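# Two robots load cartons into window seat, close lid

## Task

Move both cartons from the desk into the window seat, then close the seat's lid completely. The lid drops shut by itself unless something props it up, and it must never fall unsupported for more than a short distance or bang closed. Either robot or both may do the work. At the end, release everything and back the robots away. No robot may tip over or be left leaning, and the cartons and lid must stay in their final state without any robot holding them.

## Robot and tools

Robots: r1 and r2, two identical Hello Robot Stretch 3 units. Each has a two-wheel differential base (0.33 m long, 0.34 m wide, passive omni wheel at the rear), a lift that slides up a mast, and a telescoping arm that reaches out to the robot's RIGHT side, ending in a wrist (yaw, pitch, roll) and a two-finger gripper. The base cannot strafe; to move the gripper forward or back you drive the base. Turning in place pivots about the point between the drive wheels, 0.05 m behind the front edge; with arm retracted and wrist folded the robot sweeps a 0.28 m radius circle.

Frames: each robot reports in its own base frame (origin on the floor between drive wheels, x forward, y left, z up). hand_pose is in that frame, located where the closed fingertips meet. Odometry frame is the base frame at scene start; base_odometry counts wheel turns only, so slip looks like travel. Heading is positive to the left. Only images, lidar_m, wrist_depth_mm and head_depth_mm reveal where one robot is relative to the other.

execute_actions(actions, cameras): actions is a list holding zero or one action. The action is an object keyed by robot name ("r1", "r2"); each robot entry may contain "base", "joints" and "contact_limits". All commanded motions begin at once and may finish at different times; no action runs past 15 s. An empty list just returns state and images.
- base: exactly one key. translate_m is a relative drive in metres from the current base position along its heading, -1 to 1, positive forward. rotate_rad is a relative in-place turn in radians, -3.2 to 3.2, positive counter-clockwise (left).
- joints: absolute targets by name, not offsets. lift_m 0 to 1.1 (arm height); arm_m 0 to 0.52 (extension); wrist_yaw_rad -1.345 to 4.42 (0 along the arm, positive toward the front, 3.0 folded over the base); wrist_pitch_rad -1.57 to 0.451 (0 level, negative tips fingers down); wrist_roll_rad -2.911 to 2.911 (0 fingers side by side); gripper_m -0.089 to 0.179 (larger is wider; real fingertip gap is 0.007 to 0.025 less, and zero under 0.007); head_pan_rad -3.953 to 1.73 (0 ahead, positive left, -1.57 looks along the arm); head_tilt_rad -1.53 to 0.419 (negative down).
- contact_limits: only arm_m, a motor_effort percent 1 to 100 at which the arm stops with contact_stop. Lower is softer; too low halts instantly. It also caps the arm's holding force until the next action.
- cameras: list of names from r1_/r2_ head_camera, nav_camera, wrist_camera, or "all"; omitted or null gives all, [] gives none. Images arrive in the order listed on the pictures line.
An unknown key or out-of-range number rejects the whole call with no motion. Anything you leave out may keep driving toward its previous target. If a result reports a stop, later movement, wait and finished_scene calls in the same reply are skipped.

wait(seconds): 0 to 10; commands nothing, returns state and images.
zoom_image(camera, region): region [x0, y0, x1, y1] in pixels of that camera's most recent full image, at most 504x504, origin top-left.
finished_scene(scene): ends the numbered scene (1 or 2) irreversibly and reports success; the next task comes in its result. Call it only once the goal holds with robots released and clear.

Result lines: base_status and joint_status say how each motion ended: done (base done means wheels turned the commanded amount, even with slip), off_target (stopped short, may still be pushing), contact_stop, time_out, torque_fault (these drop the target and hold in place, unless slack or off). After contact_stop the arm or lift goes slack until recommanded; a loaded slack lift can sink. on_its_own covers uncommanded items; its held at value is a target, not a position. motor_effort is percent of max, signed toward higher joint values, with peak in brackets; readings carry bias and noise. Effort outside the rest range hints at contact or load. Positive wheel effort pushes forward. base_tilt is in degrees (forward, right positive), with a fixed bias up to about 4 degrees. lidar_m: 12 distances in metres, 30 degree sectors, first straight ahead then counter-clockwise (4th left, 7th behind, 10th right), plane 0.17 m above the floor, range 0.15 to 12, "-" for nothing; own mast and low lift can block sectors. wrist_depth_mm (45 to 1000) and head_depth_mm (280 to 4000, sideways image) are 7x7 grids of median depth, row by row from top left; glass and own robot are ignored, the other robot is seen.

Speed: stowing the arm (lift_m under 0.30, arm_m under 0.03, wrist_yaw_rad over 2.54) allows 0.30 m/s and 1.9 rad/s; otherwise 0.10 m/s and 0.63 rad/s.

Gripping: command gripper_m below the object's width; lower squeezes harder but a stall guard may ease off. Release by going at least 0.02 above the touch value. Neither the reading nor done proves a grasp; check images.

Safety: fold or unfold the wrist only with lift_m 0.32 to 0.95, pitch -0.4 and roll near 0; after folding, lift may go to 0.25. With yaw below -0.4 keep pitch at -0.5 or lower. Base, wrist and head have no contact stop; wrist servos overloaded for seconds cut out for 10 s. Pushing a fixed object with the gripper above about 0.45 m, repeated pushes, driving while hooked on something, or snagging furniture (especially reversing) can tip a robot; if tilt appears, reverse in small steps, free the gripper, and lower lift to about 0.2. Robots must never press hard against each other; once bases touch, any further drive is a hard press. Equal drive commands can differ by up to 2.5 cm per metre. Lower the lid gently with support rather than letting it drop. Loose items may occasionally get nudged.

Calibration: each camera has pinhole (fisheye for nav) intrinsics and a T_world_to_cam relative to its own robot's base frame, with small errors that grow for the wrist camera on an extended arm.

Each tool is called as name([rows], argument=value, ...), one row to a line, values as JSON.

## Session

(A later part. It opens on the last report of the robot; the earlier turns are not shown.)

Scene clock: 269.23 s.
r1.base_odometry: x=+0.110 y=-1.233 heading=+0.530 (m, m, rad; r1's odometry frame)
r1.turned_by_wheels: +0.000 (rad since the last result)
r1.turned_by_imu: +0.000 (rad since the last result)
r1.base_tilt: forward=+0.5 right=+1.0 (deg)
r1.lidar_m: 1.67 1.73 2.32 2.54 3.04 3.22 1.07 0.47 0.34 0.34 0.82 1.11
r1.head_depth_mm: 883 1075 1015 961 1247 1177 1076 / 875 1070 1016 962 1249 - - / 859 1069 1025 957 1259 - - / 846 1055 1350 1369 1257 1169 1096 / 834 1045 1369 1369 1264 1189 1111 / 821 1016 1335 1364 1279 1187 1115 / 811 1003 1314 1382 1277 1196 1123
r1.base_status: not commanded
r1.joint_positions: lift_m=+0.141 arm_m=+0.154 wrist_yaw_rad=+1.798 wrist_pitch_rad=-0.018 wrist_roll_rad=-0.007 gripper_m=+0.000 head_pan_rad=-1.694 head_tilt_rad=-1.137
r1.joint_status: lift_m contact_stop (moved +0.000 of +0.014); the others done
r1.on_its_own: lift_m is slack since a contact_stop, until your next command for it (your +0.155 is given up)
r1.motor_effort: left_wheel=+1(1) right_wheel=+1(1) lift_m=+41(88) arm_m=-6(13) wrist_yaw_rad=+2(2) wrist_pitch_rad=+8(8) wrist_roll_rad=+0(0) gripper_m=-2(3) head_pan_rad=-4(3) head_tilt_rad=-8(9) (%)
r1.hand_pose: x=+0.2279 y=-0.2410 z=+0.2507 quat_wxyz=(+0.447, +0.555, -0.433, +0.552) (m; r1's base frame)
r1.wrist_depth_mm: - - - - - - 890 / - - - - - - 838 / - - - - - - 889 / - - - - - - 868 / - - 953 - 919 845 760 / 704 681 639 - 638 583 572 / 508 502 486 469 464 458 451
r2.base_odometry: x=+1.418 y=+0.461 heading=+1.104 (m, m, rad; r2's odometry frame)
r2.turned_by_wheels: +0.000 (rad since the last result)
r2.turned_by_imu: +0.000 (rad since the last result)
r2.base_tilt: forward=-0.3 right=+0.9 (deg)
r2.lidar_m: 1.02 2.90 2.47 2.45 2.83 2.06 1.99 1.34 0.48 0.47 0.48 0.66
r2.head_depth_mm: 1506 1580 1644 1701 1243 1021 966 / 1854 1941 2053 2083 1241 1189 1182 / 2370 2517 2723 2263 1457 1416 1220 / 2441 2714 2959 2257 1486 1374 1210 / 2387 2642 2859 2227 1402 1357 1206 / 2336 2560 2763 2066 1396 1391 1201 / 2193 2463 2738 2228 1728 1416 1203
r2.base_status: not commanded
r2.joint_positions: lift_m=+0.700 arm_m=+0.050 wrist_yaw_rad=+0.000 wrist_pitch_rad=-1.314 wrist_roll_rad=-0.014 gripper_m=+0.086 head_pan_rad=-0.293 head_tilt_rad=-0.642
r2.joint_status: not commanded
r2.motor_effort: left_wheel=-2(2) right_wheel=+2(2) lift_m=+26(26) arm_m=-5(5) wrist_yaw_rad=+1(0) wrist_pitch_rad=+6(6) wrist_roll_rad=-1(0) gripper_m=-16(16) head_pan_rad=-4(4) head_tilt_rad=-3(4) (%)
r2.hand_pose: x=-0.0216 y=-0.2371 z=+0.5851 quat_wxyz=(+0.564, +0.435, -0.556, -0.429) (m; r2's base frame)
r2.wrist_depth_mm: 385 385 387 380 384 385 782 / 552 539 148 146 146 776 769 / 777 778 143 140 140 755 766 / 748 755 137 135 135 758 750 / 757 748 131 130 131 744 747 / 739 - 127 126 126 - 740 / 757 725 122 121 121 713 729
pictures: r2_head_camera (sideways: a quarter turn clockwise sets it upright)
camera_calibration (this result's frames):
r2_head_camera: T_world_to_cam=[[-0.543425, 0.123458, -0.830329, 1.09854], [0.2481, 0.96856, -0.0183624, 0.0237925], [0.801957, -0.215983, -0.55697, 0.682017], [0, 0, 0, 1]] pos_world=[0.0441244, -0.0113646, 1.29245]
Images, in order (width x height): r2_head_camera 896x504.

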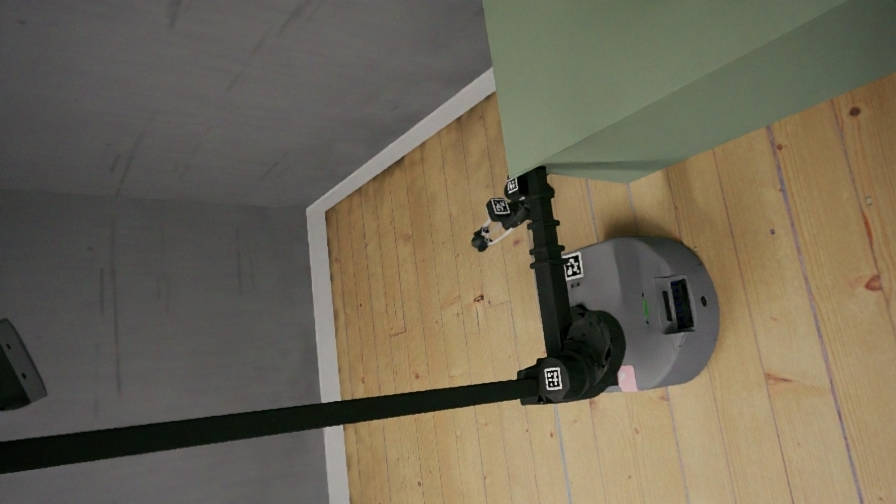

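execute_actions([
  {"r2":{"joints":{"arm_m":0.08,"lift_m":0.235,"wrist_pitch_rad":-1.2,"head_pan_rad":-1.57,"head_tilt_rad":-1.1}}},
], cameras=["r2_head_camera","r2_wrist_camera"])

Scene clock: 313.10 s.
r1.base_odometry: x=+0.110 y=-1.233 heading=+0.530 (m, m, rad; r1's odometry frame)
r1.turned_by_wheels: +0.000 (rad since the last result)
r1.turned_by_imu: +0.000 (rad since the last result)
r1.base_tilt: forward=+0.5 right=+1.2 (deg)
r1.lidar_m: 1.67 1.72 2.32 2.53 3.04 3.20 1.05 0.47 0.34 0.34 0.82 1.11
r1.head_depth_mm: 885 1071 1014 956 1245 1178 1074 / 874 1067 1022 962 1254 - - / 859 1073 1025 955 1256 - - / 847 1058 1339 1361 1251 1170 1102 / 834 1043 1371 1364 1263 1181 1109 / 821 1021 1334 1368 1275 1190 1114 / 810 998 1303 1379 1269 1195 1123
r1.base_status: not commanded
r1.joint_positions: lift_m=+0.141 arm_m=+0.154 wrist_yaw_rad=+1.798 wrist_pitch_rad=-0.018 wrist_roll_rad=-0.007 gripper_m=+0.000 head_pan_rad=-1.694 head_tilt_rad=-1.137
r1.joint_status: not commanded
r1.on_its_own: lift_m is slack since a contact_stop, until your next command for it (your +0.155 is given up)
r1.motor_effort: left_wheel=+0(0) right_wheel=+1(1) lift_m=+41(41) arm_m=-6(6) wrist_yaw_rad=+2(1) wrist_pitch_rad=+8(8) wrist_roll_rad=+0(0) gripper_m=-2(2) head_pan_rad=-3(4) head_tilt_rad=-9(9) (%)
r1.hand_pose: x=+0.2279 y=-0.2410 z=+0.2507 quat_wxyz=(+0.447, +0.555, -0.433, +0.552) (m; r1's base frame)
r1.wrist_depth_mm: - - - - - - 869 / - - - - - - 854 / - - - - - - 854 / - - - - - - 864 / - - 929 - 935 844 750 / 679 663 651 - 646 578 577 / 505 498 484 469 456 456 444
r2.base_odometry: x=+1.418 y=+0.461 heading=+1.104 (m, m, rad; r2's odometry frame)
r2.turned_by_wheels: +0.000 (rad since the last result)
r2.turned_by_imu: +0.001 (rad since the last result)
r2.base_tilt: forward=-0.3 right=+0.9 (deg)
r2.lidar_m: 1.02 2.89 2.47 2.45 2.82 2.07 1.99 1.34 0.48 0.47 0.48 0.66
r2.head_depth_mm: 883 1060 1339 1469 1315 1201 1103 / 890 1072 1175 1038 1294 1215 - / 880 1082 1156 1025 1255 - - / 885 1084 1154 1035 1236 1194 - / 890 1095 1148 1040 1283 1193 1092 / 895 1108 1153 1036 1281 1196 1089 / 915 1112 1148 1038 1282 1196 1092
r2.base_status: not commanded
r2.joint_positions: lift_m=+0.235 arm_m=+0.080 wrist_yaw_rad=+0.000 wrist_pitch_rad=-1.224 wrist_roll_rad=-0.014 gripper_m=+0.086 head_pan_rad=-1.563 head_tilt_rad=-1.086
r2.joint_status: all done
r2.motor_effort: left_wheel=-2(2) right_wheel=+2(2) lift_m=+26(27) arm_m=+4(4) wrist_yaw_rad=+0(0) wrist_pitch_rad=+11(17) wrist_roll_rad=+0(0) gripper_m=-16(16) head_pan_rad=-4(43) head_tilt_rad=-7(39) (%)
r2.hand_pose: x=-0.0216 y=-0.2890 z=+0.1249 quat_wxyz=(+0.583, +0.409, -0.574, -0.404) (m; r2's base frame)
r2.wrist_depth_mm: 275 270 267 263 262 256 318 / 315 312 148 146 146 309 311 / 305 304 142 140 140 303 302 / 295 294 137 135 135 294 294 / 288 288 131 130 130 285 287 / 280 - 126 126 125 - 276 / 274 270 122 122 121 270 269
pictures: r2_head_camera (sideways: a quarter turn clockwise sets it upright), r2_wrist_camera
camera_calibration (this result's frames):
r2_head_camera: T_world_to_cam=[[-0.0455151, 0.858485, -0.510814, 0.679138], [0.998548, 0.0538408, 0.00151245, -0.00666496], [0.0288011, -0.510004, -0.85969, 1.08042], [0, 0, 0, 1]] pos_world=[0.00644891, -0.0316506, 1.27575]
r2_wrist_camera: T_world_to_cam=[[-0.998963, -0.0449293, 0.00739194, -0.034795], [-0.0455325, 0.984684, -0.168298, 0.338718], [0.000282783, -0.16846, -0.985708, 0.238461], [0, 0, 0, 1]] pos_world=[-0.0194037, -0.294922, 0.292316]
Images, in order (width x height): r2_head_camera 896x504, r2_wrist_camera 644x364.

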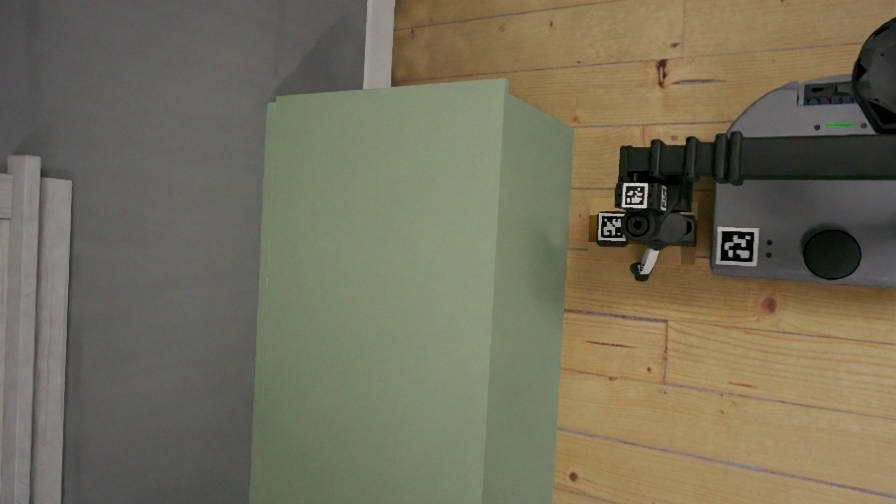

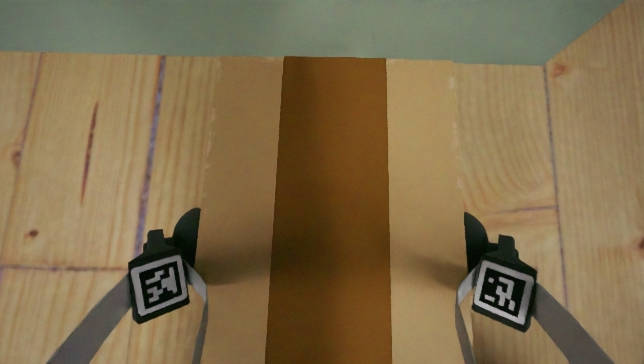

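execute_actions([
  {"r2":{"joints":{"lift_m":0.202}}},
], cameras=[])

execute_actions([
  {"r2":{"joints":{"gripper_m":0.16}}},
], cameras=[])

execute_actions([
  {"r2":{"joints":{"lift_m":0.29}}},
], cameras=["r2_wrist_camera"])

execute_actions([
  {"r2":{"base":{"translate_m":-0.28},"joints":{"wrist_yaw_rad":1.7,"gripper_m":0.0}}},
], cameras=[])

execute_actions([
  {"r2":{"base":{"rotate_rad":0.6},"joints":{"wrist_pitch_rad":0.1,"arm_m":0.2,"head_pan_rad":-1.75,"head_tilt_rad":-1.0}}},
], cameras=[])

execute_actions([
  {"r2":{"joints":{"wrist_yaw_rad":2.1,"lift_m":0.12}}},
], cameras=["r2_head_camera","r2_nav_camera"])

Scene clock: 325.17 s.
r1.base_odometry: x=+0.110 y=-1.233 heading=+0.530 (m, m, rad; r1's odometry frame)
r1.turned_by_wheels: +0.000 (rad since the last result)
r1.turned_by_imu: +0.000 (rad since the last result)
r1.base_tilt: forward=+0.6 right=+1.0 (deg)
r1.lidar_m: 1.67 1.72 2.31 2.54 3.05 3.22 1.06 0.47 0.34 0.34 0.82 1.11
r1.head_depth_mm: 884 1073 1013 960 1250 1178 1072 / 873 1067 1017 964 1254 - - / 858 1070 1022 956 1258 - - / 847 1058 1344 1366 1249 1174 1095 / 834 1036 1373 1362 1267 1184 1114 / 820 1020 1337 1368 1276 1189 1116 / 810 1003 1309 1384 1282 1195 1121
r1.base_status: not commanded
r1.joint_positions: lift_m=+0.141 arm_m=+0.154 wrist_yaw_rad=+1.798 wrist_pitch_rad=-0.018 wrist_roll_rad=-0.007 gripper_m=+0.000 head_pan_rad=-1.694 head_tilt_rad=-1.137
r1.joint_status: not commanded
r1.on_its_own: lift_m is slack since a contact_stop, until your next command for it (your +0.155 is given up)
r1.motor_effort: left_wheel=+0(0) right_wheel=+0(1) lift_m=+41(41) arm_m=-6(6) wrist_yaw_rad=+1(1) wrist_pitch_rad=+8(8) wrist_roll_rad=+0(0) gripper_m=-2(3) head_pan_rad=-4(4) head_tilt_rad=-9(9) (%)
r1.hand_pose: x=+0.2279 y=-0.2410 z=+0.2507 quat_wxyz=(+0.447, +0.555, -0.433, +0.552) (m; r1's base frame)
r1.wrist_depth_mm: - - - - - - 889 / - - - - - - 895 / - - - - - - 876 / - - - - - - 893 / - - 928 - 937 827 774 / 683 668 638 - 643 590 582 / 509 498 500 478 469 459 451
r2.base_odometry: x=+1.418 y=+0.461 heading=+1.104 (m, m, rad; r2's odometry frame)
r2.turned_by_wheels: +0.000 (rad since the last result)
r2.turned_by_imu: +0.000 (rad since the last result)
r2.base_tilt: forward=-0.4 right=+0.8 (deg)
r2.lidar_m: 1.02 2.89 2.46 2.44 2.83 2.07 2.00 1.34 0.48 0.47 0.48 0.67
r2.head_depth_mm: 885 1061 1333 1461 1319 1200 1104 / 888 1069 1175 1041 1298 1204 - / 882 1081 1155 1026 1261 - - / 882 1086 1154 1042 1266 1189 - / 890 1099 1154 1041 1277 1200 1094 / 894 1108 1149 1039 1278 1199 1099 / 918 1115 1156 1040 1277 1193 1095
r2.base_status: not commanded
r2.joint_positions: lift_m=+0.202 arm_m=+0.080 wrist_yaw_rad=+0.000 wrist_pitch_rad=-1.224 wrist_roll_rad=-0.014 gripper_m=+0.086 head_pan_rad=-1.563 head_tilt_rad=-1.086
r2.joint_status: all done
r2.motor_effort: left_wheel=-2(2) right_wheel=+2(2) lift_m=+26(26) arm_m=+4(4) wrist_yaw_rad=+1(0) wrist_pitch_rad=+11(11) wrist_roll_rad=-1(0) gripper_m=-16(16) head_pan_rad=-4(4) head_tilt_rad=-7(7) (%)
r2.hand_pose: x=-0.0216 y=-0.2890 z=+0.0919 quat_wxyz=(+0.583, +0.409, -0.574, -0.404) (m; r2's base frame)
r2.wrist_depth_mm: 273 271 266 264 260 258 280 / 277 278 148 146 146 275 275 / 270 269 142 141 141 269 268 / 263 262 137 135 135 259 259 / 255 254 131 130 130 252 251 / 249 - 126 126 126 - 246 / 243 242 122 121 121 237 239
pictures: none
No camera images: the call's "cameras" was empty. Leave "cameras" out to get every camera's image.

Scene clock: 326.40 s.
r1.base_odometry: x=+0.110 y=-1.233 heading=+0.530 (m, m, rad; r1's odometry frame)
r1.turned_by_wheels: +0.000 (rad since the last result)
r1.turned_by_imu: +0.000 (rad since the last result)
r1.base_tilt: forward=+0.7 right=+1.3 (deg)
r1.lidar_m: 1.67 1.73 2.32 2.54 3.03 3.20 1.05 0.47 0.34 0.34 0.83 1.11
r1.head_depth_mm: 885 1076 1013 959 1248 1182 1081 / 873 1067 1018 961 1252 - - / 858 1069 1019 958 1259 - - / 845 1060 1342 1361 1255 1166 1098 / 836 1035 1376 1367 1258 1178 1106 / 823 1018 1334 1372 1281 1194 1115 / 809 1003 1310 1379 1279 1194 1117
r1.base_status: not commanded
r1.joint_positions: lift_m=+0.141 arm_m=+0.154 wrist_yaw_rad=+1.798 wrist_pitch_rad=-0.018 wrist_roll_rad=-0.007 gripper_m=+0.000 head_pan_rad=-1.694 head_tilt_rad=-1.137
r1.joint_status: not commanded
r1.on_its_own: lift_m is slack since a contact_stop, until your next command for it (your +0.155 is given up)
r1.motor_effort: left_wheel=+0(0) right_wheel=+0(1) lift_m=+41(41) arm_m=-6(6) wrist_yaw_rad=+1(1) wrist_pitch_rad=+8(8) wrist_roll_rad=+0(0) gripper_m=-3(1) head_pan_rad=-4(3) head_tilt_rad=-9(9) (%)
r1.hand_pose: x=+0.2279 y=-0.2410 z=+0.2507 quat_wxyz=(+0.447, +0.555, -0.433, +0.552) (m; r1's base frame)
r1.wrist_depth_mm: - - - - - - 860 / - - - - - - 891 / - - - - - - 864 / - - - - - - 877 / - - 936 - 928 851 754 / 684 660 644 - 634 597 577 / 510 501 482 479 464 451 444
r2.base_odometry: x=+1.418 y=+0.461 heading=+1.104 (m, m, rad; r2's odometry frame)
r2.turned_by_wheels: +0.000 (rad since the last result)
r2.turned_by_imu: +0.000 (rad since the last result)
r2.base_tilt: forward=-0.3 right=+0.8 (deg)
r2.lidar_m: 1.02 2.90 2.46 2.44 2.82 2.07 2.00 1.34 0.48 0.47 0.48 0.67
r2.head_depth_mm: 882 1062 1340 1471 1319 1191 1102 / 888 1075 1174 1039 1304 1210 - / 881 1083 1154 1025 1259 - - / 882 1086 1153 1039 1268 1197 - / 889 1097 1150 1040 1282 1200 1098 / 898 1106 1151 1043 1288 1195 1095 / 919 1117 1147 1039 1278 1198 1093
r2.base_status: not commanded
r2.joint_positions: lift_m=+0.202 arm_m=+0.080 wrist_yaw_rad=+0.000 wrist_pitch_rad=-1.211 wrist_roll_rad=-0.014 gripper_m=+0.160 head_pan_rad=-1.563 head_tilt_rad=-1.086
r2.joint_status: all done
r2.motor_effort: left_wheel=-2(2) right_wheel=+2(2) lift_m=+26(27) arm_m=+4(3) wrist_yaw_rad=+0(0) wrist_pitch_rad=+5(11) wrist_roll_rad=-1(0) gripper_m=+1(91) head_pan_rad=-4(4) head_tilt_rad=-6(7) (%)
r2.hand_pose: x=-0.0216 y=-0.2923 z=+0.0928 quat_wxyz=(+0.585, +0.405, -0.577, -0.400) (m; r2's base frame)
r2.wrist_depth_mm: 268 266 260 255 253 250 259 / 280 281 280 150 281 280 278 / 271 273 148 146 146 271 272 / 265 264 143 141 142 262 260 / 256 256 139 138 138 254 254 / 250 - 134 133 133 246 246 / 240 241 130 129 129 241 239
pictures: none
No camera images: the call's "cameras" was empty. Leave "cameras" out to get every camera's image.

Scene clock: 328.03 s.
r1.base_odometry: x=+0.110 y=-1.233 heading=+0.530 (m, m, rad; r1's odometry frame)
r1.turned_by_wheels: +0.000 (rad since the last result)
r1.turned_by_imu: +0.000 (rad since the last result)
r1.base_tilt: forward=+0.6 right=+1.0 (deg)
r1.lidar_m: 1.67 1.72 2.31 2.53 3.04 3.21 1.07 0.47 0.34 0.34 0.82 1.11
r1.head_depth_mm: 884 1071 1016 957 1245 1175 1078 / 871 1070 1018 959 1249 - - / 858 1073 1022 955 1261 - - / 845 1060 1343 1361 1254 1171 1100 / 834 1042 1365 1365 1258 1188 1110 / 820 1019 1334 1370 1273 1191 1114 / 810 1002 1310 1378 1278 1193 1120
r1.base_status: not commanded
r1.joint_positions: lift_m=+0.141 arm_m=+0.154 wrist_yaw_rad=+1.798 wrist_pitch_rad=-0.018 wrist_roll_rad=-0.007 gripper_m=+0.000 head_pan_rad=-1.694 head_tilt_rad=-1.137
r1.joint_status: not commanded
r1.on_its_own: lift_m is slack since a contact_stop, until your next command for it (your +0.155 is given up)
r1.motor_effort: left_wheel=+1(1) right_wheel=+1(1) lift_m=+41(41) arm_m=-6(6) wrist_yaw_rad=+2(1) wrist_pitch_rad=+8(8) wrist_roll_rad=+0(0) gripper_m=-2(2) head_pan_rad=-4(3) head_tilt_rad=-9(9) (%)
r1.hand_pose: x=+0.2279 y=-0.2410 z=+0.2507 quat_wxyz=(+0.447, +0.555, -0.433, +0.552) (m; r1's base frame)
r1.wrist_depth_mm: - - - - - - 875 / - - - - - - 864 / - - - - - - 872 / - - - - - - 904 / - - 929 - 918 820 763 / 680 663 659 - 647 590 579 / 509 497 485 481 459 451 449
r2.base_odometry: x=+1.418 y=+0.461 heading=+1.104 (m, m, rad; r2's odometry frame)
r2.turned_by_wheels: +0.000 (rad since the last result)
r2.turned_by_imu: +0.000 (rad since the last result)
r2.base_tilt: forward=-0.3 right=+0.9 (deg)
r2.lidar_m: 1.02 2.90 2.46 2.45 2.83 2.07 1.99 1.34 0.48 0.47 0.48 0.67
r2.head_depth_mm: 884 1068 1339 1467 1309 1203 1103 / 889 1069 1181 1046 1298 1197 - / 880 1080 1155 1024 1249 - - / 883 1087 1152 1042 1271 1192 - / 892 1097 1151 1040 1286 1199 1097 / 897 1109 1153 1039 1288 1198 1094 / 916 1119 1152 1044 1278 1190 1092
r2.base_status: not commanded
r2.joint_positions: lift_m=+0.289 arm_m=+0.080 wrist_yaw_rad=+0.000 wrist_pitch_rad=-1.210 wrist_roll_rad=-0.014 gripper_m=+0.160 head_pan_rad=-1.563 head_tilt_rad=-1.086
r2.joint_status: all done
r2.motor_effort: left_wheel=-2(2) right_wheel=+2(2) lift_m=+55(58) arm_m=+3(4) wrist_yaw_rad=+1(0) wrist_pitch_rad=+4(5) wrist_roll_rad=+0(1) gripper_m=+0(0) head_pan_rad=-3(4) head_tilt_rad=-7(7) (%)
r2.hand_pose: x=-0.0216 y=-0.2926 z=+0.1799 quat_wxyz=(+0.586, +0.405, -0.577, -0.400) (m; r2's base frame)
r2.wrist_depth_mm: 267 264 259 257 253 250 258 / 359 349 348 337 331 324 372 / 365 364 363 366 362 363 362 / 354 354 349 230 348 350 352 / 344 346 342 223 338 345 340 / 332 - 327 218 326 332 330 / 326 323 323 211 320 321 320
pictures: r2_wrist_camera
camera_calibration (this result's frames):
r2_wrist_camera: T_world_to_cam=[[-0.998963, -0.0448192, 0.00803279, -0.0354441], [-0.0455324, 0.982165, -0.182423, 0.353294], [0.000286539, -0.1826, -0.983187, 0.287464], [0, 0, 0, 1]] pos_world=[-0.0194034, -0.29609, 0.347365]
Images, in order (width x height): r2_wrist_camera 644x364.

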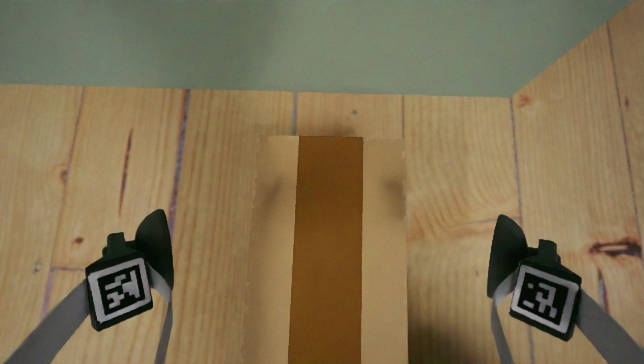

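Scene clock: 332.07 s.
r1.base_odometry: x=+0.110 y=-1.233 heading=+0.530 (m, m, rad; r1's odometry frame)
r1.turned_by_wheels: +0.000 (rad since the last result)
r1.turned_by_imu: +0.000 (rad since the last result)
r1.base_tilt: forward=+0.6 right=+1.0 (deg)
r1.lidar_m: 1.67 1.73 2.32 2.53 3.03 3.21 1.32 0.47 0.34 0.34 0.82 1.11
r1.head_depth_mm: 885 1072 1016 955 1244 1175 1076 / 872 1069 1016 960 1252 - - / 857 1073 1021 957 1257 - - / 846 1057 1344 1371 1251 1173 1096 / 835 1040 1366 1364 1257 1186 1110 / 822 1020 1335 1365 1279 1191 1120 / 809 1001 1312 1374 1279 1198 1114
r1.base_status: not commanded
r1.joint_positions: lift_m=+0.141 arm_m=+0.154 wrist_yaw_rad=+1.798 wrist_pitch_rad=-0.018 wrist_roll_rad=-0.007 gripper_m=+0.000 head_pan_rad=-1.694 head_tilt_rad=-1.137
r1.joint_status: not commanded
r1.on_its_own: lift_m is slack since a contact_stop, until your next command for it (your +0.155 is given up)
r1.motor_effort: left_wheel=+0(0) right_wheel=+1(1) lift_m=+41(41) arm_m=-6(6) wrist_yaw_rad=+2(1) wrist_pitch_rad=+8(8) wrist_roll_rad=+0(0) gripper_m=-3(3) head_pan_rad=-3(5) head_tilt_rad=-9(8) (%)
r1.hand_pose: x=+0.2279 y=-0.2410 z=+0.2507 quat_wxyz=(+0.447, +0.555, -0.433, +0.552) (m; r1's base frame)
r1.wrist_depth_mm: - - - - - - 893 / - - - - - - 876 / - - - - - - 845 / - - - - - - 903 / - - 954 - 938 853 752 / 691 666 644 - 636 583 579 / 507 499 483 476 464 455 446
r2.base_odometry: x=+1.292 y=+0.211 heading=+1.104 (m, m, rad; r2's odometry frame)
r2.turned_by_wheels: +0.000 (rad since the last result)
r2.turned_by_imu: -0.001 (rad since the last result)
r2.base_tilt: forward=-0.3 right=+0.9 (deg)
r2.lidar_m: 1.30 3.21 2.55 2.41 2.43 1.78 1.72 1.34 0.98 0.47 0.49 0.66
r2.head_depth_mm: 880 1070 1340 1468 1309 1194 1109 / 889 1072 1356 1467 1317 1201 - / 895 1080 1366 1462 1336 - - / 901 1094 1221 1425 1302 1194 - / 908 1097 1155 1036 1282 1194 1099 / 906 1104 1156 1041 1217 1162 1093 / 916 1113 1156 1042 1287 1194 1093
r2.base_status: done
r2.joint_positions: lift_m=+0.289 arm_m=+0.080 wrist_yaw_rad=+1.698 wrist_pitch_rad=-1.210 wrist_roll_rad=-0.014 gripper_m=+0.000 head_pan_rad=-1.563 head_tilt_rad=-1.086
r2.joint_status: all done
r2.motor_effort: left_wheel=-1(7) right_wheel=+1(2) lift_m=+55(55) arm_m=+4(4) wrist_yaw_rad=+3(3) wrist_pitch_rad=+4(5) wrist_roll_rad=+0(1) gripper_m=-3(89) head_pan_rad=-3(4) head_tilt_rad=-7(7) (%)
r2.hand_pose: x=+0.0460 y=-0.2163 z=+0.1799 quat_wxyz=(+0.687, +0.701, -0.077, +0.175) (m; r2's base frame)
r2.wrist_depth_mm: 388 393 387 391 254 252 334 / 380 378 376 371 290 268 328 / 363 367 365 366 363 360 317 / 358 353 354 352 352 350 307 / - - 344 - 344 339 295 / - - - - 332 328 325 / - - - 321 322 322 321
pictures: none
No camera images: the call's "cameras" was empty. Leave "cameras" out to get every camera's image.

Scene clock: 334.20 s.
r1.base_odometry: x=+0.110 y=-1.233 heading=+0.530 (m, m, rad; r1's odometry frame)
r1.turned_by_wheels: +0.000 (rad since the last result)
r1.turned_by_imu: +0.000 (rad since the last result)
r1.base_tilt: forward=+0.6 right=+1.1 (deg)
r1.lidar_m: 1.67 1.73 2.31 2.54 3.03 3.21 1.34 0.47 0.34 0.33 0.82 1.11
r1.head_depth_mm: 884 1079 1011 957 1246 1176 1074 / 871 1071 1014 962 1250 - - / 861 1073 1022 958 1264 - - / 849 1053 1346 1371 1258 1172 1096 / 833 1042 1367 1352 1266 1188 1114 / 823 1022 1342 1376 1275 1185 1112 / 808 999 1311 1378 1275 1195 1121
r1.base_status: not commanded
r1.joint_positions: lift_m=+0.141 arm_m=+0.154 wrist_yaw_rad=+1.798 wrist_pitch_rad=-0.018 wrist_roll_rad=-0.007 gripper_m=+0.000 head_pan_rad=-1.694 head_tilt_rad=-1.137
r1.joint_status: not commanded
r1.on_its_own: lift_m is slack since a contact_stop, until your next command for it (your +0.155 is given up)
r1.motor_effort: left_wheel=+0(1) right_wheel=+1(1) lift_m=+41(41) arm_m=-6(6) wrist_yaw_rad=+1(1) wrist_pitch_rad=+8(8) wrist_roll_rad=+0(0) gripper_m=-1(3) head_pan_rad=-4(3) head_tilt_rad=-9(8) (%)
r1.hand_pose: x=+0.2279 y=-0.2410 z=+0.2507 quat_wxyz=(+0.447, +0.555, -0.433, +0.552) (m; r1's base frame)
r1.wrist_depth_mm: - - - - - - 871 / - - - - - - 857 / - - - - - - 859 / - - - - - - 866 / - - 926 - 923 821 763 / 676 666 639 - 630 591 580 / 510 494 490 477 459 454 443
r2.base_odometry: x=+1.292 y=+0.211 heading=+1.704 (m, m, rad; r2's odometry frame)
r2.turned_by_wheels: +0.600 (rad since the last result)
r2.turned_by_imu: +0.606 (rad since the last result)
r2.base_tilt: forward=-0.3 right=+0.9 (deg)
r2.lidar_m: 3.25 2.55 2.39 2.27 1.74 1.71 1.25 0.97 0.47 0.49 0.72 1.30
r2.head_depth_mm: 833 966 1135 1393 1371 1221 1100 / 861 1018 1185 1126 1338 1220 1137 / 896 1080 1226 1082 1032 1220 - / 942 1148 1253 1082 1098 1219 - / 1004 1232 1256 1106 1333 1165 1098 / 1087 1322 1246 1147 1363 1218 1096 / 1158 1377 1253 1255 1356 1208 1098
r2.base_status: done
r2.joint_positions: lift_m=+0.289 arm_m=+0.200 wrist_yaw_rad=+1.699 wrist_pitch_rad=+0.072 wrist_roll_rad=-0.014 gripper_m=+0.000 head_pan_rad=-1.743 head_tilt_rad=-1.001
r2.joint_status: all done
r2.motor_effort: left_wheel=-1(7) right_wheel=+2(8) lift_m=+56(56) arm_m=+4(5) wrist_yaw_rad=+2(2) wrist_pitch_rad=+13(12) wrist_roll_rad=+0(0) gripper_m=-2(2) head_pan_rad=-4(22) head_tilt_rad=+0(12) (%)
r2.hand_pose: x=+0.2339 y=-0.3119 z=+0.4225 quat_wxyz=(+0.451, +0.510, -0.482, +0.551) (m; r2's base frame)
r2.wrist_depth_mm: - - - - - - - / - - - - - - - / - - - - - - - / - - - - - 938 - / - - - - - - - / - - - - - 837 765 / 782 788 797 806 801 765 686
pictures: none
No camera images: the call's "cameras" was empty. Leave "cameras" out to get every camera's image.

Scene clock: 336.57 s.
r1.base_odometry: x=+0.110 y=-1.233 heading=+0.530 (m, m, rad; r1's odometry frame)
r1.turned_by_wheels: +0.000 (rad since the last result)
r1.turned_by_imu: +0.000 (rad since the last result)
r1.base_tilt: forward=+0.6 right=+1.0 (deg)
r1.lidar_m: 1.67 1.72 2.32 2.55 3.03 3.21 1.35 0.47 0.34 0.34 0.83 1.11
r1.head_depth_mm: 884 1072 1014 955 1245 1180 1075 / 872 1069 1016 960 1253 - - / 859 1069 1024 955 1264 - - / 847 1058 1351 1367 1252 1171 1093 / 834 1037 1375 1370 1266 1184 1109 / 820 1017 1341 1376 1273 1195 1115 / 811 999 1314 1377 1276 1191 1115
r1.base_status: not commanded
r1.joint_positions: lift_m=+0.141 arm_m=+0.154 wrist_yaw_rad=+1.798 wrist_pitch_rad=-0.018 wrist_roll_rad=-0.007 gripper_m=+0.000 head_pan_rad=-1.694 head_tilt_rad=-1.137
r1.joint_status: not commanded
r1.on_its_own: lift_m is slack since a contact_stop, until your next command for it (your +0.155 is given up)
r1.motor_effort: left_wheel=+0(0) right_wheel=+0(0) lift_m=+41(41) arm_m=-7(6) wrist_yaw_rad=+2(0) wrist_pitch_rad=+8(8) wrist_roll_rad=+0(0) gripper_m=-3(2) head_pan_rad=-4(3) head_tilt_rad=-8(8) (%)
r1.hand_pose: x=+0.2279 y=-0.2410 z=+0.2507 quat_wxyz=(+0.447, +0.555, -0.433, +0.552) (m; r1's base frame)
r1.wrist_depth_mm: - - - - - - 889 / - - - - - - 868 / - - - - - - 873 / - - - - - - 859 / - - 958 - 931 828 764 / 686 653 656 - 626 590 583 / 510 494 487 481 463 462 445
r2.base_odometry: x=+1.292 y=+0.211 heading=+1.704 (m, m, rad; r2's odometry frame)
r2.turned_by_wheels: +0.000 (rad since the last result)
r2.turned_by_imu: +0.000 (rad since the last result)
r2.base_tilt: forward=-0.3 right=+0.9 (deg)
r2.lidar_m: 3.29 2.55 2.40 2.27 1.75 1.71 1.25 0.97 0.47 0.49 0.72 1.30
r2.head_depth_mm: 830 963 1141 1403 1368 1219 1101 / 858 1017 1185 1132 1349 1219 1130 / 900 1084 1230 1080 1073 1213 - / 940 1154 1254 1081 1155 1202 - / 1007 1228 1257 1103 1311 1170 1100 / 1090 1323 1247 1149 1361 1214 1099 / 1158 1388 1256 1259 1357 1219 1097
r2.base_status: not commanded
r2.joint_positions: lift_m=+0.121 arm_m=+0.200 wrist_yaw_rad=+2.098 wrist_pitch_rad=+0.073 wrist_roll_rad=-0.014 gripper_m=+0.000 head_pan_rad=-1.743 head_tilt_rad=-1.001
r2.joint_status: all done
r2.motor_effort: left_wheel=-2(1) right_wheel=+2(2) lift_m=+21(50) arm_m=+4(4) wrist_yaw_rad=+3(4) wrist_pitch_rad=+12(13) wrist_roll_rad=+0(0) gripper_m=-2(3) head_pan_rad=-3(4) head_tilt_rad=+0(1) (%)
r2.hand_pose: x=+0.2010 y=-0.2152 z=+0.2539 quat_wxyz=(+0.333, +0.595, -0.372, +0.630) (m; r2's base frame)
r2.wrist_depth_mm: - - - - - - - / - - - - - - - / - - - - - - - / - - - - - - - / - - - - - - - / 693 688 703 - 756 722 733 / 507 508 509 511 524 520 520
pictures: r2_head_camera (sideways: a quarter turn clockwise sets it upright), r2_nav_camera (sideways: a quarter turn counterclockwise sets it upright)
camera_calibration (this result's frames):
r2_head_camera: T_world_to_cam=[[0.101135, 0.806875, -0.582, 0.770981], [0.992018, -0.12607, -0.0023968, -0.00153567], [-0.0753069, -0.577113, -0.813185, 1.02061], [0, 0, 0, 1]] pos_world=[0.000408915, -0.0332726, 1.27865]
r2_nav_camera: T_world_to_cam=[[-0.167094, -0.808106, 0.56484, -0.690862], [-0.97811, 0.20793, 0.00813216, 0.0432521], [-0.124019, -0.551117, -0.82516, 1.04017], [0, 0, 0, 1]] pos_world=[0.0558678, 0.00597468, 1.24819]
Images, in order (width x height): r2_head_camera 896x504, r2_nav_camera 672x504.

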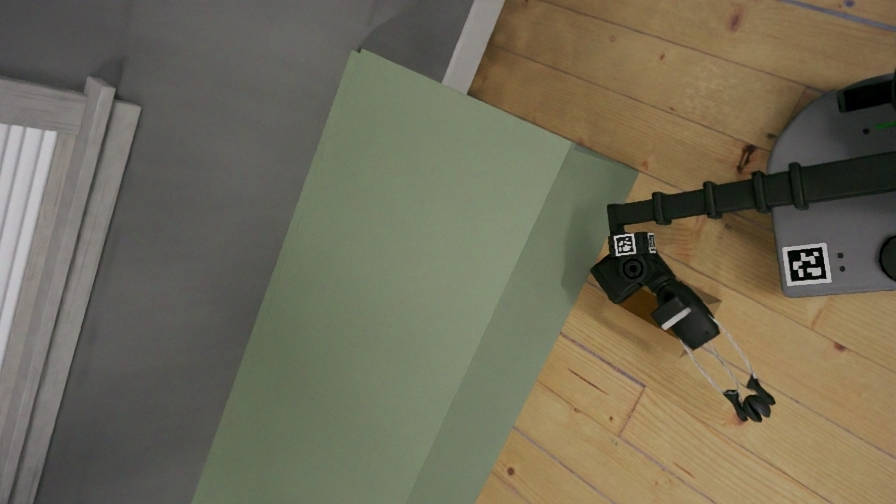

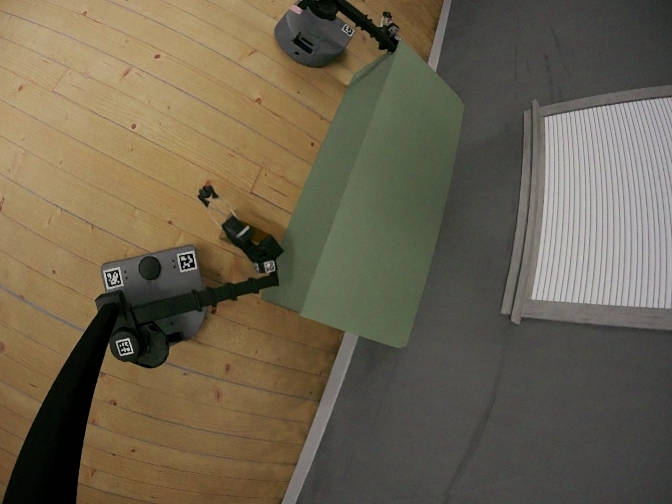

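execute_actions([
  {"r2":{"joints":{"wrist_yaw_rad":3.0,"arm_m":0.34},"contact_limits":{"arm_m":12}},"r1":{"joints":{"head_pan_rad":-2.6,"head_tilt_rad":-0.75}}},
], cameras=["r2_head_camera","r1_head_camera"])

Scene clock: 345.90 s.
r1.base_odometry: x=+0.110 y=-1.233 heading=+0.530 (m, m, rad; r1's odometry frame)
r1.turned_by_wheels: +0.000 (rad since the last result)
r1.turned_by_imu: +0.000 (rad since the last result)
r1.base_tilt: forward=+0.6 right=+1.1 (deg)
r1.lidar_m: 1.67 1.72 2.32 2.54 3.03 3.22 1.35 0.47 0.34 0.34 0.82 1.11
r1.head_depth_mm: 2414 2615 2120 1499 1472 1276 1127 / 1884 2270 1501 1520 1473 1273 1128 / 1534 1787 1499 1259 1392 1277 1150 / 1289 1483 1503 1237 1067 1220 1142 / 1113 1244 1392 1240 1049 945 1118 / 988 1073 1211 1246 1054 913 844 / 879 948 1065 1164 1056 914 1105
r1.base_status: not commanded
r1.joint_positions: lift_m=+0.141 arm_m=+0.154 wrist_yaw_rad=+1.798 wrist_pitch_rad=-0.018 wrist_roll_rad=-0.007 gripper_m=+0.000 head_pan_rad=-2.593 head_tilt_rad=-0.754
r1.joint_status: all done
r1.on_its_own: lift_m is slack since a contact_stop, until your next command for it (your +0.155 is given up)
r1.motor_effort: left_wheel=+1(0) right_wheel=+1(1) lift_m=+41(41) arm_m=-6(6) wrist_yaw_rad=+2(2) wrist_pitch_rad=+8(8) wrist_roll_rad=+0(0) gripper_m=-2(2) head_pan_rad=-4(46) head_tilt_rad=+3(38) (%)
r1.hand_pose: x=+0.2279 y=-0.2410 z=+0.2507 quat_wxyz=(+0.447, +0.555, -0.433, +0.552) (m; r1's base frame)
r1.wrist_depth_mm: - - - - - - 859 / - - - - - - 888 / - - - - - - 864 / - - - - - - 873 / - - 946 - 945 848 750 / 695 659 646 - 641 589 574 / 514 496 489 473 457 458 451
r2.base_odometry: x=+1.292 y=+0.211 heading=+1.705 (m, m, rad; r2's odometry frame)
r2.turned_by_wheels: +0.000 (rad since the last result)
r2.turned_by_imu: +0.001 (rad since the last result)
r2.base_tilt: forward=-0.3 right=+0.9 (deg)
r2.lidar_m: 3.29 2.55 2.40 2.26 1.75 1.71 1.25 0.96 0.47 0.49 0.72 1.30
r2.head_depth_mm: 832 965 1139 1399 1362 1217 1102 / 862 1020 1182 1129 1347 1216 1132 / 896 1081 1230 1084 1072 1237 - / 943 1149 1254 1089 1127 1218 - / 1009 1228 1255 1104 1301 1162 1102 / 1088 1319 1254 1147 1362 1214 1102 / 1158 1380 1251 1257 1361 1213 1098
r2.base_status: not commanded
r2.joint_positions: lift_m=+0.121 arm_m=+0.309 wrist_yaw_rad=+2.998 wrist_pitch_rad=+0.073 wrist_roll_rad=-0.014 gripper_m=+0.000 head_pan_rad=-1.743 head_tilt_rad=-1.000
r2.joint_status: arm_m contact_stop (moved +0.110 of +0.140); the others done
r2.on_its_own: arm_m is slack since a contact_stop, until your next command for it (your +0.340 is given up)
r2.motor_effort: left_wheel=+2(2) right_wheel=-9(10) lift_m=+21(21) arm_m=-1(15) wrist_yaw_rad=+3(4) wrist_pitch_rad=+12(12) wrist_roll_rad=+0(1) gripper_m=-3(2) head_pan_rad=-4(4) head_tilt_rad=+0(1) (%)
r2.contact_limits: arm_m 12 (drawing in: default 31, maximum 50; extending or still: default 41, maximum 67)
r2.hand_pose: x=+0.0154 y=-0.1997 z=+0.2540 quat_wxyz=(+0.026, +0.698, -0.076, +0.712) (m; r2's base frame)
r2.wrist_depth_mm: - - - - - - - / - - - - - - - / - - - - - - - / - - - - - - - / - - - - - - - / 700 - - - 770 731 735 / - - - - 517 522 531
pictures: r1_head_camera (sideways: a quarter turn clockwise sets it upright), r2_head_camera (sideways: a quarter turn clockwise sets it upright)
camera_calibration (this result's frames):
r1_head_camera: T_world_to_cam=[[0.606233, 0.391281, -0.692373, 0.920988], [0.552437, -0.833458, 0.0126949, -0.0177909], [-0.572096, -0.390189, -0.721428, 0.906819], [0, 0, 0, 1]] pos_world=[-0.0297172, -0.0213625, 1.2921]
r2_head_camera: T_world_to_cam=[[0.101138, 0.806439, -0.582604, 0.771768], [0.992006, -0.126166, -0.00243092, -0.00149117], [-0.0754654, -0.577701, -0.812752, 1.02005], [0, 0, 0, 1]] pos_world=[0.000402791, -0.0332891, 1.27868]
Images, in order (width x height): r1_head_camera 896x504, r2_head_camera 896x504.

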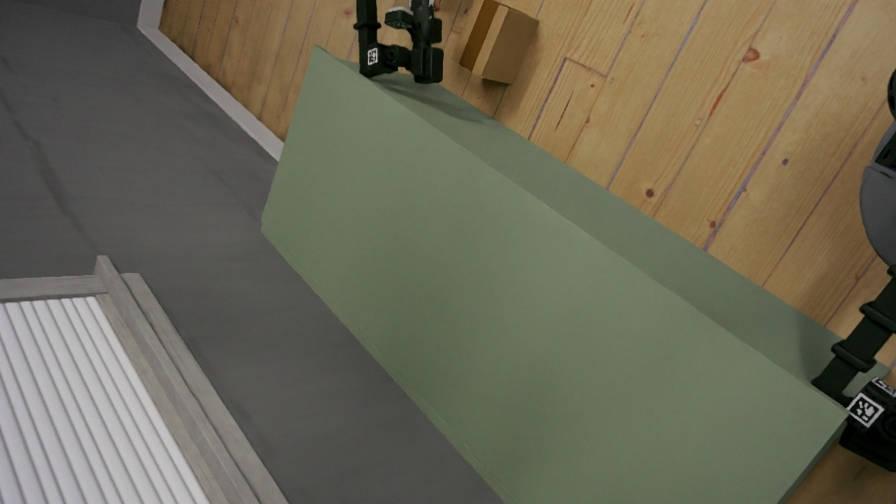

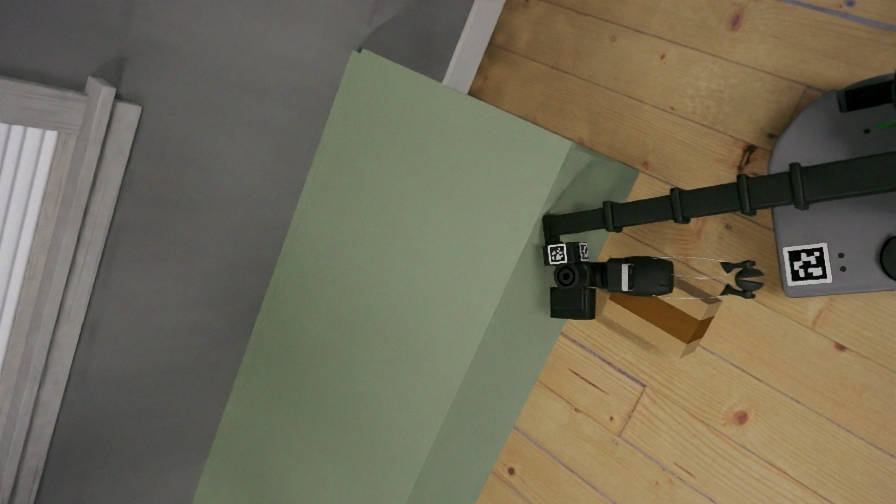

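execute_actions([
  {"r2":{"joints":{"arm_m":0.307,"lift_m":0.155}}},
], cameras=["r2_head_camera"])

Scene clock: 350.47 s.
r1.base_odometry: x=+0.110 y=-1.233 heading=+0.530 (m, m, rad; r1's odometry frame)
r1.turned_by_wheels: +0.000 (rad since the last result)
r1.turned_by_imu: +0.000 (rad since the last result)
r1.base_tilt: forward=+0.5 right=+1.1 (deg)
r1.lidar_m: 1.67 1.72 2.31 2.54 3.04 3.21 1.35 0.47 0.34 0.34 0.83 1.11
r1.head_depth_mm: 2407 2600 2125 1506 1466 1274 1121 / 1885 2276 1492 1493 1474 1281 1128 / 1529 1782 1505 1261 1387 1286 1151 / 1298 1476 1514 1233 1071 1214 1149 / 1115 1245 1391 1242 1053 945 1116 / 984 1071 1221 1242 1056 911 842 / 879 950 1065 1157 1059 914 1102
r1.base_status: not commanded
r1.joint_positions: lift_m=+0.141 arm_m=+0.154 wrist_yaw_rad=+1.798 wrist_pitch_rad=-0.018 wrist_roll_rad=-0.007 gripper_m=+0.000 head_pan_rad=-2.593 head_tilt_rad=-0.754
r1.joint_status: not commanded
r1.on_its_own: lift_m is slack since a contact_stop, until your next command for it (your +0.155 is given up)
r1.motor_effort: left_wheel=+1(0) right_wheel=+1(1) lift_m=+41(41) arm_m=-6(6) wrist_yaw_rad=+3(2) wrist_pitch_rad=+8(8) wrist_roll_rad=+0(0) gripper_m=-3(2) head_pan_rad=-4(4) head_tilt_rad=+3(3) (%)
r1.hand_pose: x=+0.2279 y=-0.2410 z=+0.2507 quat_wxyz=(+0.447, +0.555, -0.433, +0.552) (m; r1's base frame)
r1.wrist_depth_mm: - - - - - - 876 / - - - - - - 878 / - - - - - - 895 / - - - - - - 865 / - - 966 - 939 838 743 / 679 654 635 - 637 592 576 / 512 503 491 477 459 455 446
r2.base_odometry: x=+1.292 y=+0.211 heading=+1.704 (m, m, rad; r2's odometry frame)
r2.turned_by_wheels: +0.000 (rad since the last result)
r2.turned_by_imu: +0.000 (rad since the last result)
r2.base_tilt: forward=-0.3 right=+0.9 (deg)
r2.lidar_m: 3.23 2.54 2.40 2.27 1.75 1.71 1.25 0.96 0.47 0.49 0.72 1.30
r2.head_depth_mm: 829 962 1143 1396 1371 1218 1107 / 860 1018 1181 1126 1340 1223 1134 / 896 1080 1224 1085 1057 1220 - / 939 1152 1249 1083 1143 1218 - / 1004 1228 1250 1105 1303 1163 1098 / 1086 1320 1252 1154 1360 1219 1096 / 1157 1383 1253 1252 1359 1216 1097
r2.base_status: not commanded
r2.joint_positions: lift_m=+0.153 arm_m=+0.307 wrist_yaw_rad=+2.998 wrist_pitch_rad=+0.074 wrist_roll_rad=-0.014 gripper_m=+0.000 head_pan_rad=-1.743 head_tilt_rad=-1.000
r2.joint_status: lift_m contact_stop (moved +0.032 of +0.034); the others done
r2.on_its_own: lift_m is slack since a contact_stop, until your next command for it
r2.motor_effort: left_wheel=-2(2) right_wheel=+2(9) lift_m=+38(84) arm_m=-1(5) wrist_yaw_rad=+2(3) wrist_pitch_rad=+12(12) wrist_roll_rad=+0(1) gripper_m=-2(2) head_pan_rad=-3(4) head_tilt_rad=+0(1) (%)
r2.hand_pose: x=+0.0154 y=-0.1973 z=+0.2862 quat_wxyz=(+0.025, +0.698, -0.076, +0.712) (m; r2's base frame)
r2.wrist_depth_mm: - - - - - - - / - - - - - - - / - - - - - - - / - - - - - - - / - - - - - - - / 769 - - - 844 824 828 / 593 - - 573 577 586 582
pictures: r2_head_camera (sideways: a quarter turn clockwise sets it upright)
camera_calibration (this result's frames):
r2_head_camera: T_world_to_cam=[[0.101137, 0.806439, -0.582605, 0.771768], [0.992006, -0.126166, -0.00243093, -0.00149116], [-0.0754654, -0.577701, -0.812752, 1.02005], [0, 0, 0, 1]] pos_world=[0.000402794, -0.0332891, 1.27868]
Images, in order (width x height): r2_head_camera 896x504.

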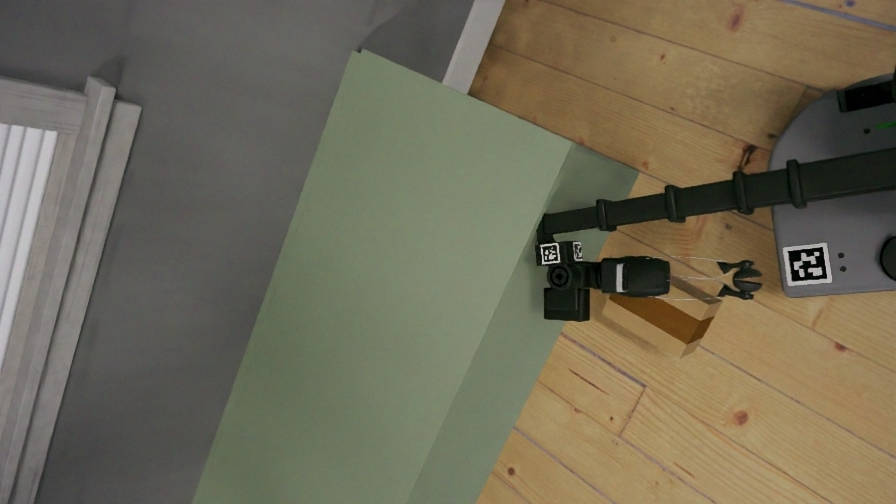

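execute_actions([
  {"r1":{"joints":{"lift_m":0.161}},"r2":{"joints":{"lift_m":0.173}}},
], cameras=["r2_head_camera","r1_head_camera"])

Scene clock: 355.40 s.
r1.base_odometry: x=+0.110 y=-1.233 heading=+0.530 (m, m, rad; r1's odometry frame)
r1.turned_by_wheels: +0.000 (rad since the last result)
r1.turned_by_imu: +0.000 (rad since the last result)
r1.base_tilt: forward=+0.6 right=+1.0 (deg)
r1.lidar_m: 1.67 1.72 2.32 2.54 3.03 3.22 1.34 0.47 0.34 0.34 0.82 1.11
r1.head_depth_mm: 2410 2606 2106 1512 1475 1277 1124 / 1882 2276 1467 1521 1477 1282 1128 / 1539 1797 1484 1232 1387 1290 1153 / 1299 1470 1503 1217 1072 1216 1141 / 1116 1247 1388 1231 1031 942 1118 / 985 1073 1216 1238 1043 895 829 / 883 950 1064 1164 1050 902 1097
r1.base_status: not commanded
r1.joint_positions: lift_m=+0.160 arm_m=+0.153 wrist_yaw_rad=+1.798 wrist_pitch_rad=-0.018 wrist_roll_rad=-0.007 gripper_m=+0.000 head_pan_rad=-2.593 head_tilt_rad=-0.754
r1.joint_status: all done
r1.motor_effort: left_wheel=+0(0) right_wheel=+1(1) lift_m=+68(72) arm_m=-4(6) wrist_yaw_rad=+2(1) wrist_pitch_rad=+8(8) wrist_roll_rad=+0(0) gripper_m=-2(1) head_pan_rad=-4(4) head_tilt_rad=+3(3) (%)
r1.hand_pose: x=+0.2279 y=-0.2408 z=+0.2703 quat_wxyz=(+0.447, +0.555, -0.433, +0.552) (m; r1's base frame)
r1.wrist_depth_mm: - - - - - - 868 / - - - - - - 860 / - - - - - - 872 / - - - - - - 892 / - - - - - 859 786 / 741 697 684 - 682 630 604 / 540 536 524 510 489 480 472
r2.base_odometry: x=+1.292 y=+0.211 heading=+1.704 (m, m, rad; r2's odometry frame)
r2.turned_by_wheels: +0.000 (rad since the last result)
r2.turned_by_imu: +0.000 (rad since the last result)
r2.base_tilt: forward=-0.3 right=+0.9 (deg)
r2.lidar_m: 3.27 2.55 2.39 2.27 1.75 1.72 1.25 0.96 0.47 0.49 0.72 1.30
r2.head_depth_mm: 830 961 1144 1392 1370 1218 1101 / 860 1020 1178 1119 1333 1222 1134 / 897 1080 1223 1072 1046 1217 - / 941 1150 1249 1062 1171 1214 - / 1007 1233 1245 1083 1325 1163 1097 / 1090 1322 1235 1126 1357 1220 1100 / 1159 1386 1236 1250 1361 1208 1094
r2.base_status: not commanded
r2.joint_positions: lift_m=+0.172 arm_m=+0.307 wrist_yaw_rad=+2.998 wrist_pitch_rad=+0.074 wrist_roll_rad=-0.014 gripper_m=+0.000 head_pan_rad=-1.743 head_tilt_rad=-1.000
r2.joint_status: all done
r2.motor_effort: left_wheel=-1(2) right_wheel=+1(2) lift_m=+74(80) arm_m=-1(1) wrist_yaw_rad=+2(3) wrist_pitch_rad=+12(12) wrist_roll_rad=+0(0) gripper_m=-2(2) head_pan_rad=-3(3) head_tilt_rad=+0(1) (%)
r2.hand_pose: x=+0.0154 y=-0.1973 z=+0.3054 quat_wxyz=(+0.025, +0.698, -0.076, +0.712) (m; r2's base frame)
r2.wrist_depth_mm: - - - - - - - / - - - - - - - / - - - - - - - / - - - - - - - / - - - - - - - / 812 898 - - 893 854 873 / 599 - - 607 606 611 617
pictures: r1_head_camera (sideways: a quarter turn clockwise sets it upright), r2_head_camera (sideways: a quarter turn clockwise sets it upright)
camera_calibration (this result's frames):
r1_head_camera: T_world_to_cam=[[0.606195, 0.391163, -0.692474, 0.921119], [0.552346, -0.833519, 0.0126898, -0.0177837], [-0.572226, -0.390177, -0.721331, 0.906694], [0, 0, 0, 1]] pos_world=[-0.0297208, -0.0213592, 1.2921]
r2_head_camera: T_world_to_cam=[[0.101137, 0.806439, -0.582605, 0.771768], [0.992006, -0.126166, -0.00243093, -0.00149116], [-0.0754653, -0.577701, -0.812752, 1.02005], [0, 0, 0, 1]] pos_world=[0.000402798, -0.0332891, 1.27868]
Images, in order (width x height): r1_head_camera 896x504, r2_head_camera 896x504.

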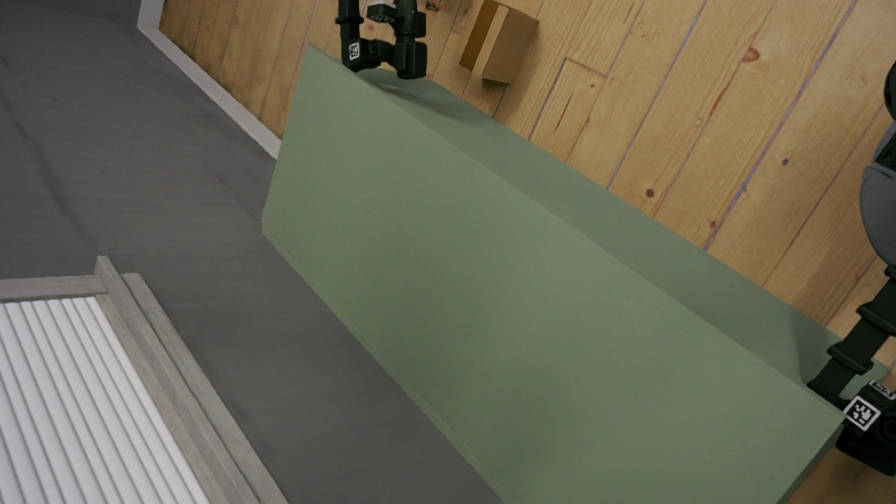

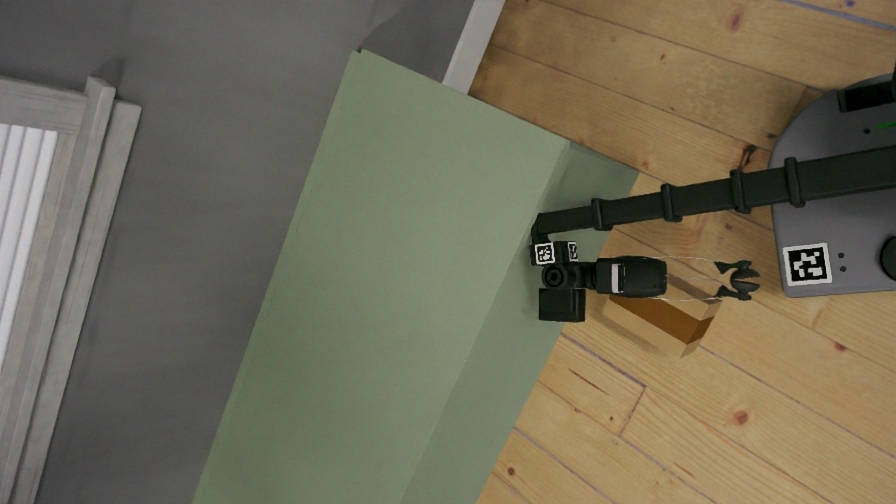

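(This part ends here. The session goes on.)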